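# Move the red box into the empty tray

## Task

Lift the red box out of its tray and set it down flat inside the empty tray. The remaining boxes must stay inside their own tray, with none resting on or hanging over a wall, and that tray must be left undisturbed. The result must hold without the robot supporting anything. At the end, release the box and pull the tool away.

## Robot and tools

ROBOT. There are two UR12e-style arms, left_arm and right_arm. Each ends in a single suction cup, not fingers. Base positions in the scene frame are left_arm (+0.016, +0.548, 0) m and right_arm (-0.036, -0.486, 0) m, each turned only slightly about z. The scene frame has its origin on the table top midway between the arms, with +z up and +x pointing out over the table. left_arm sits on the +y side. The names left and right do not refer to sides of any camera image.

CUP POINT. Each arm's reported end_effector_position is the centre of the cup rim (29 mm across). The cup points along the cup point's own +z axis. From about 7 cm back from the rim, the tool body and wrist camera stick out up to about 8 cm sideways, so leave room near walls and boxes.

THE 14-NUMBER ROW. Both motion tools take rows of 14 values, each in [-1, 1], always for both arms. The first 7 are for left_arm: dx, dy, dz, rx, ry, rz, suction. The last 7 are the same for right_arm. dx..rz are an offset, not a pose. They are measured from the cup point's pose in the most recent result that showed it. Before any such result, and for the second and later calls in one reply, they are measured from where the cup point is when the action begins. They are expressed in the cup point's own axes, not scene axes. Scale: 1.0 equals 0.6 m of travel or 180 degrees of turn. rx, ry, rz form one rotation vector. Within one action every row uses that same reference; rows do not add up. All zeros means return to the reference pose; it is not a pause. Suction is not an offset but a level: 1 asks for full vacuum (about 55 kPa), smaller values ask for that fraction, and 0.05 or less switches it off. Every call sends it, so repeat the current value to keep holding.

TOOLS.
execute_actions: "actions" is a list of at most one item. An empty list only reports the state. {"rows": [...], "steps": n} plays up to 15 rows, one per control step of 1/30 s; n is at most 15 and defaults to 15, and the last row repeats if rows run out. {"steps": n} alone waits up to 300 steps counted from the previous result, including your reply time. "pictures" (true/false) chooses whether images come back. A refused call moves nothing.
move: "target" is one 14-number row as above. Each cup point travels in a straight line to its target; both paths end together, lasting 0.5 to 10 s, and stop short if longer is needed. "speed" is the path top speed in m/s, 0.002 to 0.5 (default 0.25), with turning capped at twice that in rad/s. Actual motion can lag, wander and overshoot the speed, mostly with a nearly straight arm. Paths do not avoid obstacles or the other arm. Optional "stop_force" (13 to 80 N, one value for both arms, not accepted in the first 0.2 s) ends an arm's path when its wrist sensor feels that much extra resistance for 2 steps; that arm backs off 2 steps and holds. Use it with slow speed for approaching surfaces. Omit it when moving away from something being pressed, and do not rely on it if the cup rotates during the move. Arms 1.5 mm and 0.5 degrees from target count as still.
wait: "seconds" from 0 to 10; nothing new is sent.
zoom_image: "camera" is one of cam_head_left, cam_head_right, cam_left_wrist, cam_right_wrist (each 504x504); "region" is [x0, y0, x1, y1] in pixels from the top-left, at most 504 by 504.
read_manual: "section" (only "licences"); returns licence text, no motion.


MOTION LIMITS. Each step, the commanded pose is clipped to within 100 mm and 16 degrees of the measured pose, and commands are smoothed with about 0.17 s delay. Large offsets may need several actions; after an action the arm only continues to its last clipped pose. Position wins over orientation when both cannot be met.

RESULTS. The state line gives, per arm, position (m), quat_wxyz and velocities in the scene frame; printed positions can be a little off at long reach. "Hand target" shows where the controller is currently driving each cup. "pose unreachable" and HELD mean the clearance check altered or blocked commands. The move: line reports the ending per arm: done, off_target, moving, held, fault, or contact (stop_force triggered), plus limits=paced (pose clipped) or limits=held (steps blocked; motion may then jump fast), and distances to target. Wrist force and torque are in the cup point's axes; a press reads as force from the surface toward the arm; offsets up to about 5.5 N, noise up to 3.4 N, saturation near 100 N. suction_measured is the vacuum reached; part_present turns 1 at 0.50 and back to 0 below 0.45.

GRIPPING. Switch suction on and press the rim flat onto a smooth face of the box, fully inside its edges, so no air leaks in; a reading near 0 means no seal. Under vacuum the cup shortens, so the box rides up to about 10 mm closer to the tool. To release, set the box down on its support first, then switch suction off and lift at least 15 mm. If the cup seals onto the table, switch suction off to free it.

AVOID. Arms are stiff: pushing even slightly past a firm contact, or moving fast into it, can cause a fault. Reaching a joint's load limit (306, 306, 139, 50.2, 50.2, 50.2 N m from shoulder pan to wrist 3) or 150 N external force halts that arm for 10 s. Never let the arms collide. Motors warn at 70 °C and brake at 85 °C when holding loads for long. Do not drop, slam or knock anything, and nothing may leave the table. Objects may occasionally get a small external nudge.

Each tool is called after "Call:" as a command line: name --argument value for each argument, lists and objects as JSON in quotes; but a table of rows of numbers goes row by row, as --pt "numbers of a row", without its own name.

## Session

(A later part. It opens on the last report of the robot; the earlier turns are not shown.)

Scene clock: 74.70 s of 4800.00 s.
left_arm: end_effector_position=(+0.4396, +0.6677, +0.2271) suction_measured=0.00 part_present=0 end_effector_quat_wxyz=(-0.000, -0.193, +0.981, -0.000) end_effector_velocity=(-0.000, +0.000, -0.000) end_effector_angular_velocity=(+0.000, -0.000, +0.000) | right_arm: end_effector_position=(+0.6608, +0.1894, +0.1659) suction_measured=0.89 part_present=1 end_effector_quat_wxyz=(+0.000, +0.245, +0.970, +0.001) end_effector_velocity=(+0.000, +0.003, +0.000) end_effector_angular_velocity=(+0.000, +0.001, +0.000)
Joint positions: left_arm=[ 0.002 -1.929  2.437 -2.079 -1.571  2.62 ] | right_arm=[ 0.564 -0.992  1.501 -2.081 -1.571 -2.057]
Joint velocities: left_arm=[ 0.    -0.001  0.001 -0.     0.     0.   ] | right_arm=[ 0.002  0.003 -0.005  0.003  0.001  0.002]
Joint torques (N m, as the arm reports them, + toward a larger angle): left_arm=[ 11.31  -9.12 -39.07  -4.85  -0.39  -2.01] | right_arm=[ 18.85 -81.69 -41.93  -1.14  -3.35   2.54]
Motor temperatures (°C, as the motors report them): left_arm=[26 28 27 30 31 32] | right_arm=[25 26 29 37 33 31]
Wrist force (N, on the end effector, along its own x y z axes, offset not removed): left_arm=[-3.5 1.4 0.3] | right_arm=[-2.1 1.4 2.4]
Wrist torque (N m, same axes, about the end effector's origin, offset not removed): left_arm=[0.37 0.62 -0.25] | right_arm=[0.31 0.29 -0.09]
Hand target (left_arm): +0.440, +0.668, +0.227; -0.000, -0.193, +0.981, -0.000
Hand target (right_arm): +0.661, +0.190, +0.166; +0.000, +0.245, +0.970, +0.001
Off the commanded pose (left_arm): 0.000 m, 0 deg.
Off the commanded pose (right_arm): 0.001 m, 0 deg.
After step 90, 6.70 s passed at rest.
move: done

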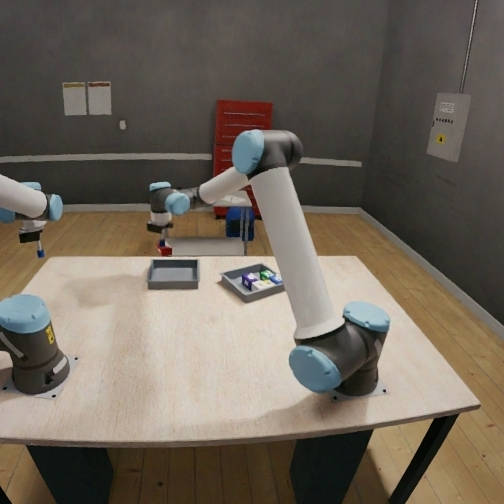

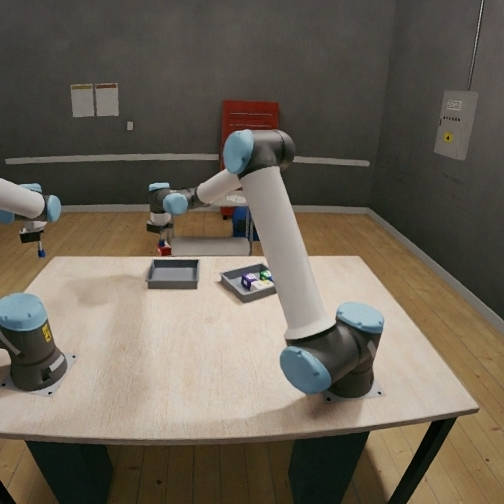

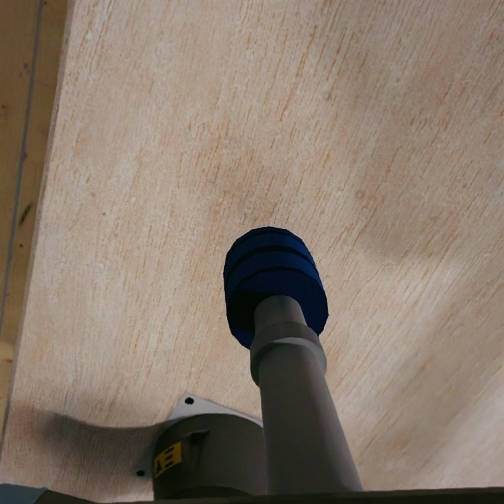

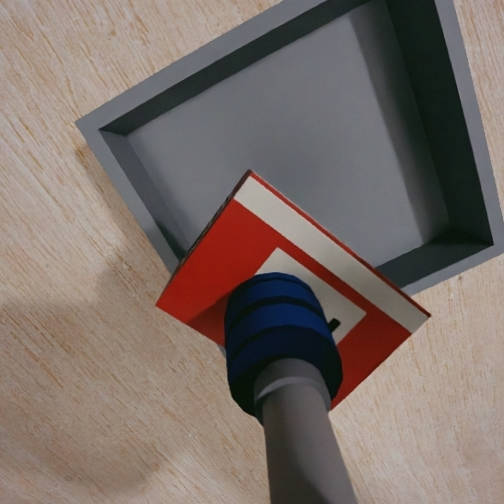

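Call:
move --target '[0,0,0,0,0,0,0,-0.047,-0.028,0,0,0,0,1]'

Call:
move --target '[0,0,0,0,0,0,0,0,0,0.17,0,0,0,1]' --speed 0.08

Scene clock: 80.33 s of 4800.00 s.
left_arm: end_effector_position=(+0.4396, +0.6677, +0.2271) suction_measured=0.00 part_present=0 end_effector_quat_wxyz=(-0.000, -0.193, +0.981, -0.000) end_effector_velocity=(+0.000, +0.000, -0.001) end_effector_angular_velocity=(+0.000, +0.002, +0.000) | right_arm: end_effector_position=(+0.6775, +0.1614, +0.1659) suction_measured=0.89 part_present=1 end_effector_quat_wxyz=(+0.000, +0.245, +0.970, +0.000) end_effector_velocity=(+0.001, -0.002, +0.000) end_effector_angular_velocity=(-0.000, -0.002, +0.001)
Joint positions: left_arm=[ 0.002 -1.929  2.437 -2.079 -1.571  2.62 ] | right_arm=[ 0.529 -1.002  1.518 -2.088 -1.571 -2.092]
Joint velocities: left_arm=[ 0.     0.002 -0.     0.001  0.     0.   ] | right_arm=[-0.002 -0.001  0.001 -0.002 -0.001 -0.004]
Joint torques (N m, as the arm reports them, + toward a larger angle): left_arm=[ 11.46 -10.17 -39.4   -4.84  -0.1   -2.14] | right_arm=[-18.28 -96.38 -28.36  -6.54  -0.42  -2.54]
Motor temperatures (°C, as the motors report them): left_arm=[26 28 27 30 31 32] | right_arm=[25 26 29 37 33 31]
Wrist force (N, on the end effector, along its own x y z axes, offset not removed): left_arm=[-2.7 -0.3 -0.5] | right_arm=[-3.6 1.7 0.0]
Wrist torque (N m, same axes, about the end effector's origin, offset not removed): left_arm=[-0.03 0.54 -0.26] | right_arm=[0.30 0.52 -0.02]
Hand target (left_arm): +0.440, +0.668, +0.227; -0.000, -0.193, +0.981, -0.000
Hand target (right_arm): +0.678, +0.161, +0.166; +0.000, +0.245, +0.970, +0.001
Off the commanded pose (left_arm): 0.000 m, 0 deg.
Off the commanded pose (right_arm): 0.000 m, 0 deg.
After step 90, 1.73 s passed at rest.
move: done

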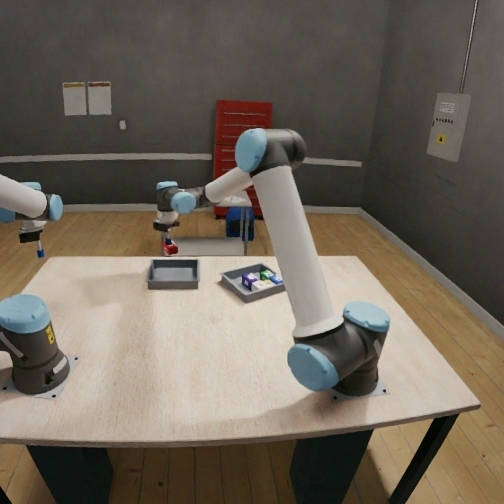

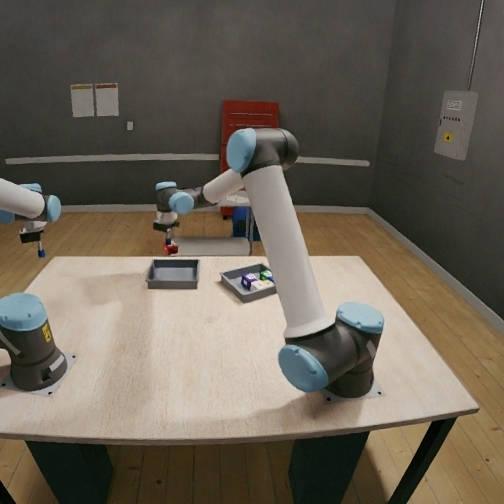

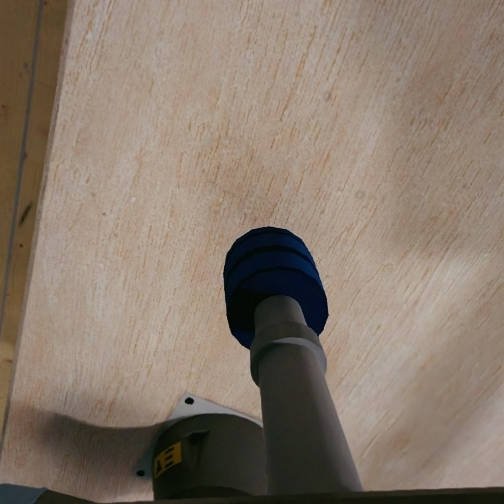

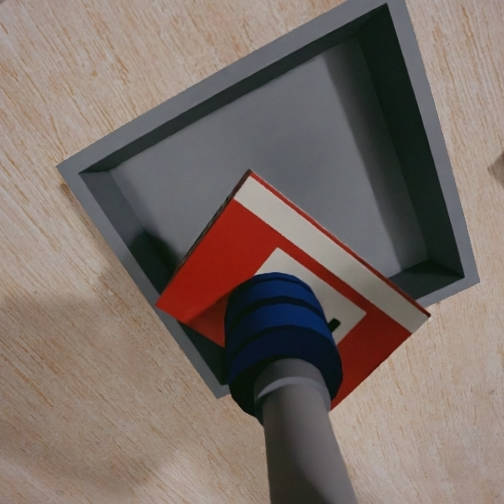

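Scene clock: 82.10 s of 4800.00 s.
left_arm: end_effector_position=(+0.4396, +0.6677, +0.2271) suction_measured=0.00 part_present=0 end_effector_quat_wxyz=(-0.000, -0.193, +0.981, -0.000) end_effector_velocity=(+0.001, -0.000, +0.001) end_effector_angular_velocity=(-0.000, -0.002, -0.000) | right_arm: end_effector_position=(+0.6776, +0.1614, +0.0642) suction_measured=0.89 part_present=1 end_effector_quat_wxyz=(+0.000, +0.245, +0.970, +0.000) end_effector_velocity=(+0.000, +0.000, -0.002) end_effector_angular_velocity=(+0.000, -0.001, -0.001)
Joint positions: left_arm=[ 0.002 -1.929  2.437 -2.079 -1.571  2.62 ] | right_arm=[ 0.529 -0.909  1.571 -2.234 -1.571 -2.092]
Joint velocities: left_arm=[-0.     0.001 -0.002 -0.001 -0.     0.   ] | right_arm=[-0.     0.002  0.001 -0.004 -0.     0.001]
Joint torques (N m, as the arm reports them, + toward a larger angle): left_arm=[ 11.23 -10.44 -38.45  -5.14  -0.52  -2.05] | right_arm=[ 20.97 -81.82 -27.2   -6.75  -0.32   2.88]
Motor temperatures (°C, as the motors report them): left_arm=[26 28 27 30 31 32] | right_arm=[25 26 29 37 33 31]
Wrist force (N, on the end effector, along its own x y z axes, offset not removed): left_arm=[-2.6 0.1 0.1] | right_arm=[-1.7 3.2 0.6]
Wrist torque (N m, same axes, about the end effector's origin, offset not removed): left_arm=[0.16 0.54 -0.21] | right_arm=[0.55 0.33 -0.07]
Hand target (left_arm): +0.440, +0.668, +0.227; -0.000, -0.193, +0.981, -0.000
Hand target (right_arm): +0.678, +0.161, +0.064; +0.000, +0.245, +0.970, +0.000
Off the commanded pose (left_arm): 0.000 m, 0 deg.
Off the commanded pose (right_arm): 0.000 m, 0 deg.
move: done

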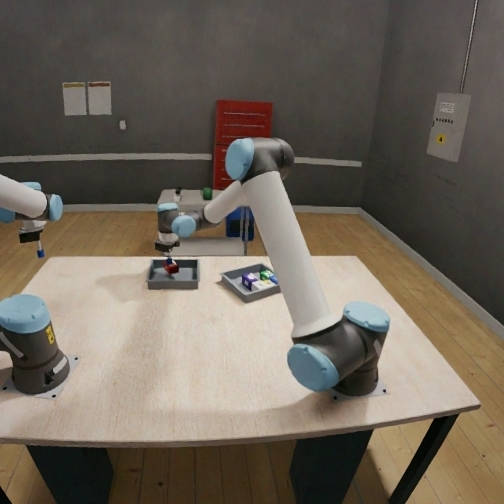

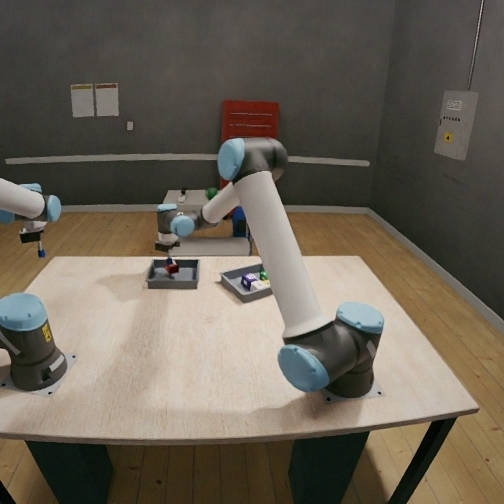

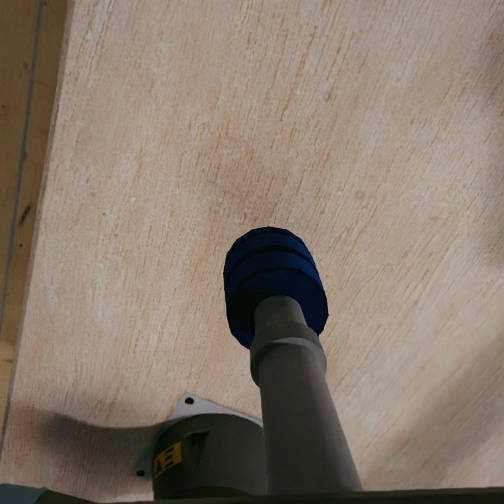

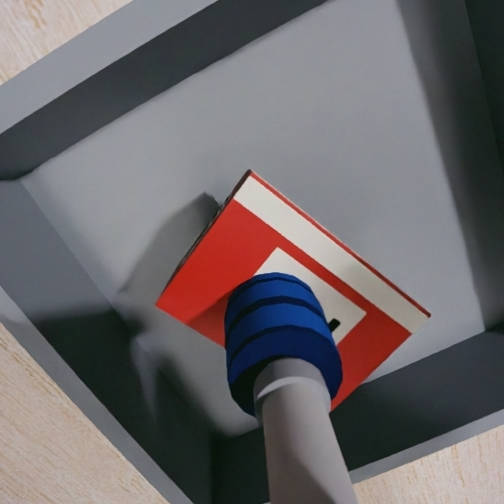

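Call:
move --target '[0,0,0,0,0,0,0,-0.035,0,0.02,0,0,0,1]' --speed 0.04

Call:
move --target '[0,0,0,0,0,0,0,0,0,0.06,0,0,0,1]' --speed 0.01 --stop_force 13

Call:
execute_actions --actions '[{"rows":[[0,0,0,0,0,0,0,0,0,0,0,0,0,0]],"steps":15}]' --pictures false

Call:
move --target '[0,0,0,0,0,0,0,0,0,-0.25,0,0,0,0]' --speed 0.15

Scene clock: 91.57 s of 4800.00 s.
left_arm: end_effector_position=(+0.4396, +0.6677, +0.2271) suction_measured=0.00 part_present=0 end_effector_quat_wxyz=(-0.000, -0.193, +0.981, -0.000) end_effector_velocity=(-0.000, +0.000, -0.000) end_effector_angular_velocity=(+0.000, -0.001, +0.000) | right_arm: end_effector_position=(+0.6959, +0.1514, +0.0523) suction_measured=0.89 part_present=1 end_effector_quat_wxyz=(+0.000, +0.245, +0.970, +0.000) end_effector_velocity=(+0.001, -0.001, -0.001) end_effector_angular_velocity=(+0.000, +0.001, +0.001)
Joint positions: left_arm=[ 0.002 -1.929  2.437 -2.079 -1.571  2.62 ] | right_arm=[ 0.51  -0.888  1.558 -2.242 -1.571 -2.11 ]
Joint velocities: left_arm=[ 0.    -0.001  0.001 -0.001  0.     0.   ] | right_arm=[-0.001  0.002 -0.001  0.     0.001 -0.003]
Joint torques (N m, as the arm reports them, + toward a larger angle): left_arm=[ 13.45 -11.41 -38.79  -5.02  -0.31  -2.14] | right_arm=[-11.91 -82.33 -40.69  -7.08  -1.31  -2.68]
Motor temperatures (°C, as the motors report them): left_arm=[26 28 27 30 31 32] | right_arm=[25 26 29 37 33 31]
Wrist force (N, on the end effector, along its own x y z axes, offset not removed): left_arm=[-2.6 -0.5 -0.2] | right_arm=[-2.6 1.4 2.6]
Wrist torque (N m, same axes, about the end effector's origin, offset not removed): left_arm=[0.05 0.54 -0.28] | right_arm=[0.28 0.44 -0.13]
Hand target (left_arm): +0.440, +0.668, +0.227; -0.000, -0.193, +0.981, -0.000
Hand target (right_arm): +0.696, +0.151, +0.052; +0.000, +0.245, +0.970, +0.000
Off the commanded pose (left_arm): 0.000 m, 0 deg.
Off the commanded pose (right_arm): 0.000 m, 0 deg.
After step 90, 5.47 s passed at rest.
move: done

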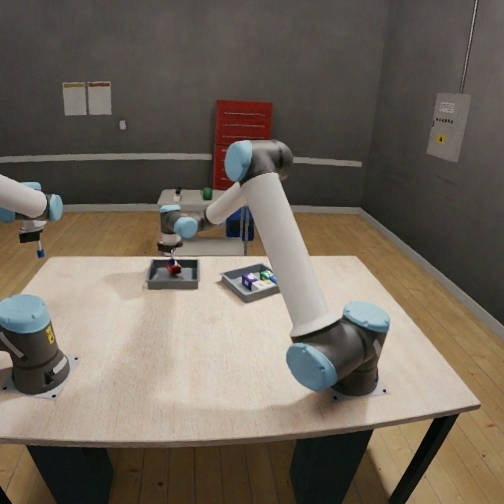

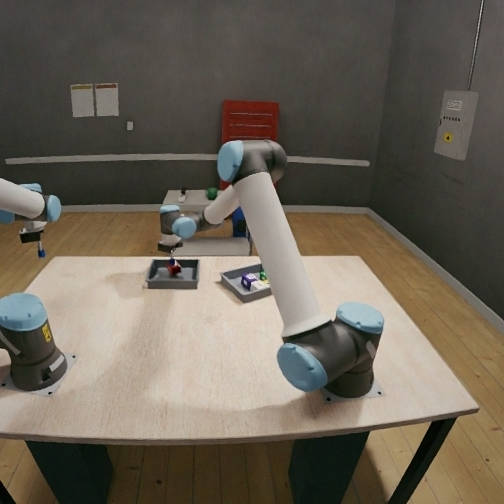

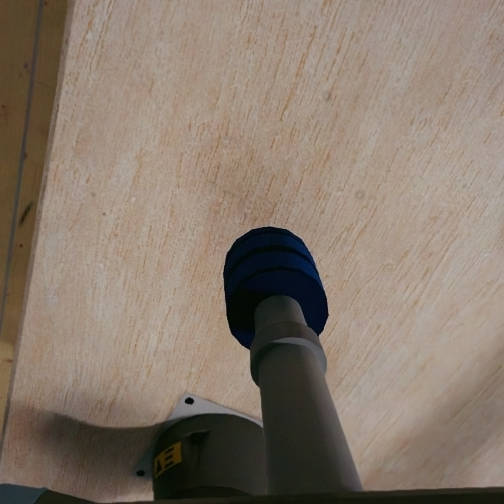

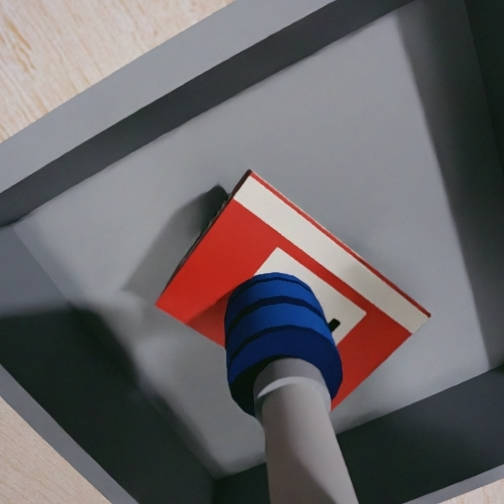

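Scene clock: 94.33 s of 4800.00 s.
left_arm: end_effector_position=(+0.4396, +0.6677, +0.2271) suction_measured=0.00 part_present=0 end_effector_quat_wxyz=(-0.000, -0.193, +0.981, -0.000) end_effector_velocity=(+0.000, +0.000, +0.001) end_effector_angular_velocity=(-0.000, -0.001, -0.000) | right_arm: end_effector_position=(+0.6959, +0.1515, +0.0287) suction_measured=0.89 part_present=1 end_effector_quat_wxyz=(+0.000, +0.245, +0.970, +0.001) end_effector_velocity=(-0.001, -0.001, +0.002) end_effector_angular_velocity=(-0.001, +0.003, +0.000)
Joint positions: left_arm=[ 0.002 -1.929  2.437 -2.079 -1.571  2.62 ] | right_arm=[ 0.51  -0.864  1.565 -2.274 -1.571 -2.11 ]
Joint velocities: left_arm=[ 0.    -0.001 -0.001  0.     0.     0.   ] | right_arm=[-0.    -0.002  0.     0.006  0.001 -0.001]
Joint torques (N m, as the arm reports them, + toward a larger angle): left_arm=[ 12.08  -9.42 -38.78  -5.    -0.07  -1.93] | right_arm=[ 16.61 -71.31 -23.66   0.43  -0.54   2.83]
Motor temperatures (°C, as the motors report them): left_arm=[26 28 27 30 31 32] | right_arm=[25 26 29 37 33 31]
Wrist force (N, on the end effector, along its own x y z axes, offset not removed): left_arm=[-3.9 0.5 -0.3] | right_arm=[3.2 -5.8 -26.3]
Wrist torque (N m, same axes, about the end effector's origin, offset not removed): left_arm=[0.19 0.72 -0.20] | right_arm=[0.32 0.16 -0.05]
Hand target (left_arm): +0.440, +0.668, +0.227; -0.000, -0.193, +0.981, -0.000
Hand target (right_arm): +0.696, +0.151, +0.029; +0.000, +0.245, +0.970, +0.001
Off the commanded pose (left_arm): 0.000 m, 0 deg.
Off the commanded pose (right_arm): 0.012 m, 0 deg.
move: contact (right_arm)

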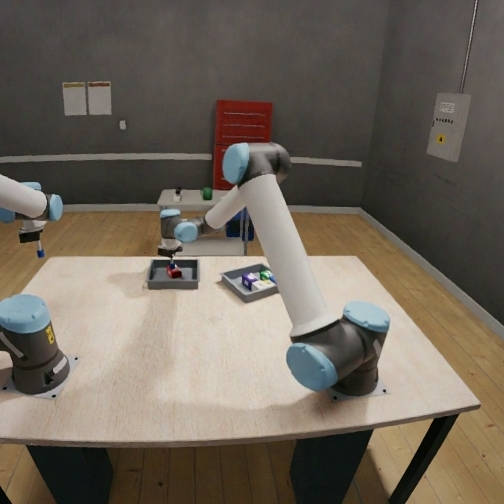

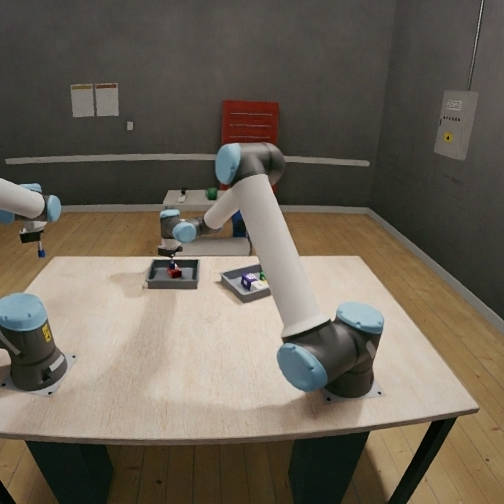

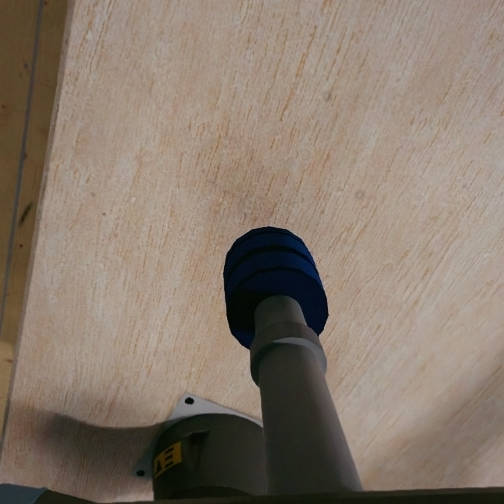

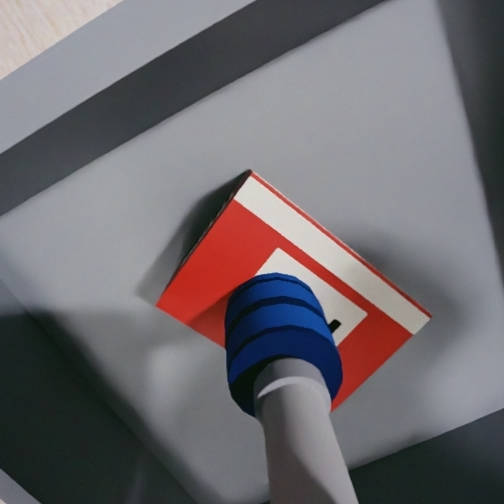

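Scene clock: 94.83 s of 4800.00 s.
left_arm: end_effector_position=(+0.4396, +0.6677, +0.2271) suction_measured=0.00 part_present=0 end_effector_quat_wxyz=(-0.000, -0.193, +0.981, -0.000) end_effector_velocity=(-0.000, +0.000, +0.000) end_effector_angular_velocity=(+0.000, +0.001, -0.000) | right_arm: end_effector_position=(+0.6959, +0.1515, +0.0288) suction_measured=0.00 part_present=0 end_effector_quat_wxyz=(+0.000, +0.245, +0.970, +0.001) end_effector_velocity=(-0.000, -0.001, -0.000) end_effector_angular_velocity=(-0.002, +0.001, -0.001)
Joint positions: left_arm=[ 0.002 -1.929  2.437 -2.079 -1.571  2.62 ] | right_arm=[ 0.51  -0.864  1.565 -2.274 -1.571 -2.11 ]
Joint velocities: left_arm=[-0.     0.    -0.     0.002 -0.     0.   ] | right_arm=[-0.     0.     0.     0.001 -0.001  0.001]
Joint torques (N m, as the arm reports them, + toward a larger angle): left_arm=[ 12.23 -10.9  -38.89  -5.03  -0.38  -1.94] | right_arm=[ 15.47 -54.65 -25.41  -5.14  -0.84   2.65]
Motor temperatures (°C, as the motors report them): left_arm=[26 28 27 30 31 32] | right_arm=[25 26 29 37 33 31]
Wrist force (N, on the end effector, along its own x y z axes, offset not removed): left_arm=[-3.5 -1.2 -1.0] | right_arm=[4.0 -8.4 -31.9]
Wrist torque (N m, same axes, about the end effector's origin, offset not removed): left_arm=[0.00 0.57 -0.20] | right_arm=[0.05 0.12 -0.11]
Hand target (left_arm): +0.440, +0.668, +0.227; -0.000, -0.193, +0.981, -0.000
Hand target (right_arm): +0.696, +0.151, +0.029; +0.000, +0.245, +0.970, +0.001
Off the commanded pose (left_arm): 0.000 m, 0 deg.
Off the commanded pose (right_arm): 0.000 m, 0 deg.
Steps of this call (steps 1 to 15: all 15 steps of this action). Readings (end_effector_position | what the end effector reports):
1: left_arm (+0.4396, +0.6677, +0.2271) | right_arm (+0.6959, +0.1515, +0.0288) | left_arm suction_measured=0.00 part_present=0 | right_arm suction_measured=0.00 part_present=0
2: left_arm (+0.4396, +0.6677, +0.2271) | right_arm (+0.6959, +0.1515, +0.0288) | left_arm suction_measured=0.00 part_present=0 | right_arm suction_measured=0.00 part_present=0
4: left_arm (+0.4396, +0.6677, +0.2271) | right_arm (+0.6959, +0.1515, +0.0288) | left_arm suction_measured=0.00 part_present=0 | right_arm suction_measured=0.00 part_present=0
8: left_arm (+0.4396, +0.6677, +0.2271) | right_arm (+0.6959, +0.1515, +0.0288) | left_arm suction_measured=0.00 part_present=0 | right_arm suction_measured=0.00 part_present=0
15: the state above

Scene clock: 96.63 s of 4800.00 s.
left_arm: end_effector_position=(+0.4396, +0.6677, +0.2271) suction_measured=0.00 part_present=0 end_effector_quat_wxyz=(-0.000, -0.193, +0.981, -0.000) end_effector_velocity=(-0.001, +0.000, -0.001) end_effector_angular_velocity=(+0.000, +0.001, -0.000) | right_arm: end_effector_position=(+0.6957, +0.1515, +0.1786) suction_measured=0.00 part_present=0 end_effector_quat_wxyz=(+0.000, +0.245, +0.970, +0.001) end_effector_velocity=(+0.000, -0.000, +0.002) end_effector_angular_velocity=(-0.001, +0.000, +0.000)
Joint positions: left_arm=[ 0.002 -1.929  2.437 -2.079 -1.571  2.62 ] | right_arm=[ 0.511 -1.002  1.492 -2.063 -1.571 -2.11 ]
Joint velocities: left_arm=[-0.    -0.     0.001  0.    -0.    -0.   ] | right_arm=[ 0.    -0.001 -0.002  0.004 -0.001 -0.   ]
Joint torques (N m, as the arm reports them, + toward a larger angle): left_arm=[ 10.64 -10.74 -39.15  -4.7   -0.2   -1.93] | right_arm=[   3.32 -103.01  -42.7     0.25    1.04    0.42]
Motor temperatures (°C, as the motors report them): left_arm=[26 28 27 30 31 32] | right_arm=[25 26 29 37 33 31]
Wrist force (N, on the end effector, along its own x y z axes, offset not removed): left_arm=[-3.6 1.2 -0.1] | right_arm=[-2.3 0.8 2.0]
Wrist torque (N m, same axes, about the end effector's origin, offset not removed): left_arm=[0.30 0.74 -0.27] | right_arm=[0.28 0.35 0.00]
Hand target (left_arm): +0.440, +0.668, +0.227; -0.000, -0.193, +0.981, -0.000
Hand target (right_arm): +0.696, +0.151, +0.179; +0.000, +0.245, +0.970, +0.001
Off the commanded pose (left_arm): 0.000 m, 0 deg.
Off the commanded pose (right_arm): 0.000 m, 0 deg.
move: done

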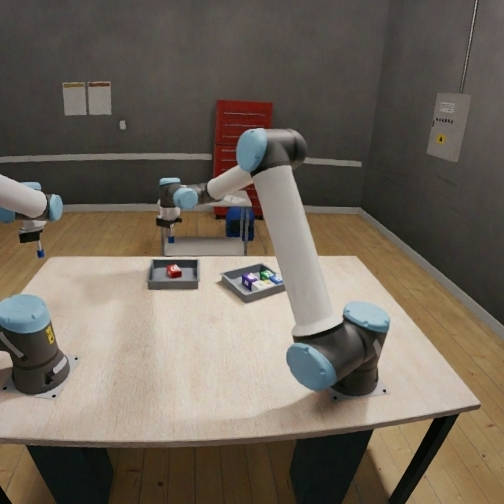

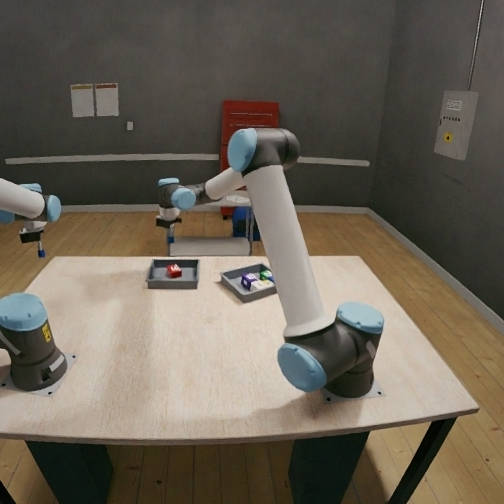

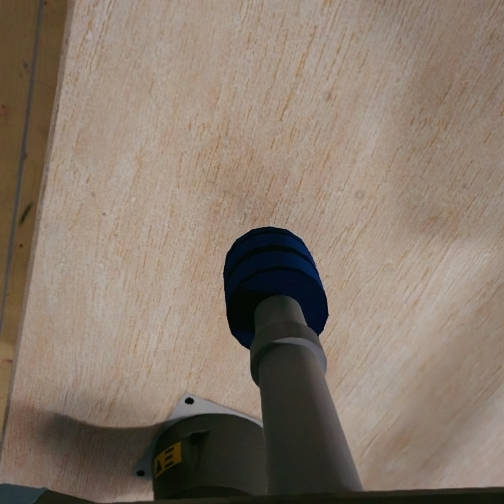

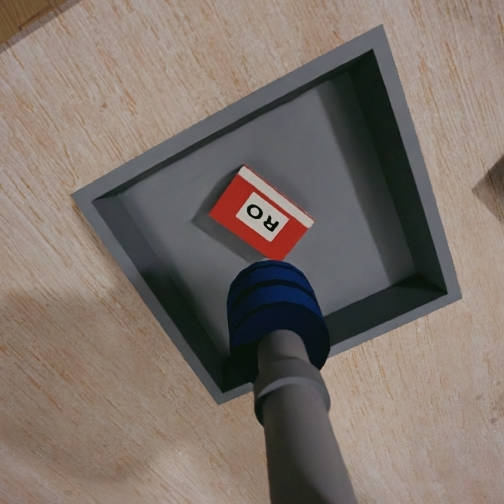

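Call:
finished_scene --scene 2

The scene is finished: the task was done.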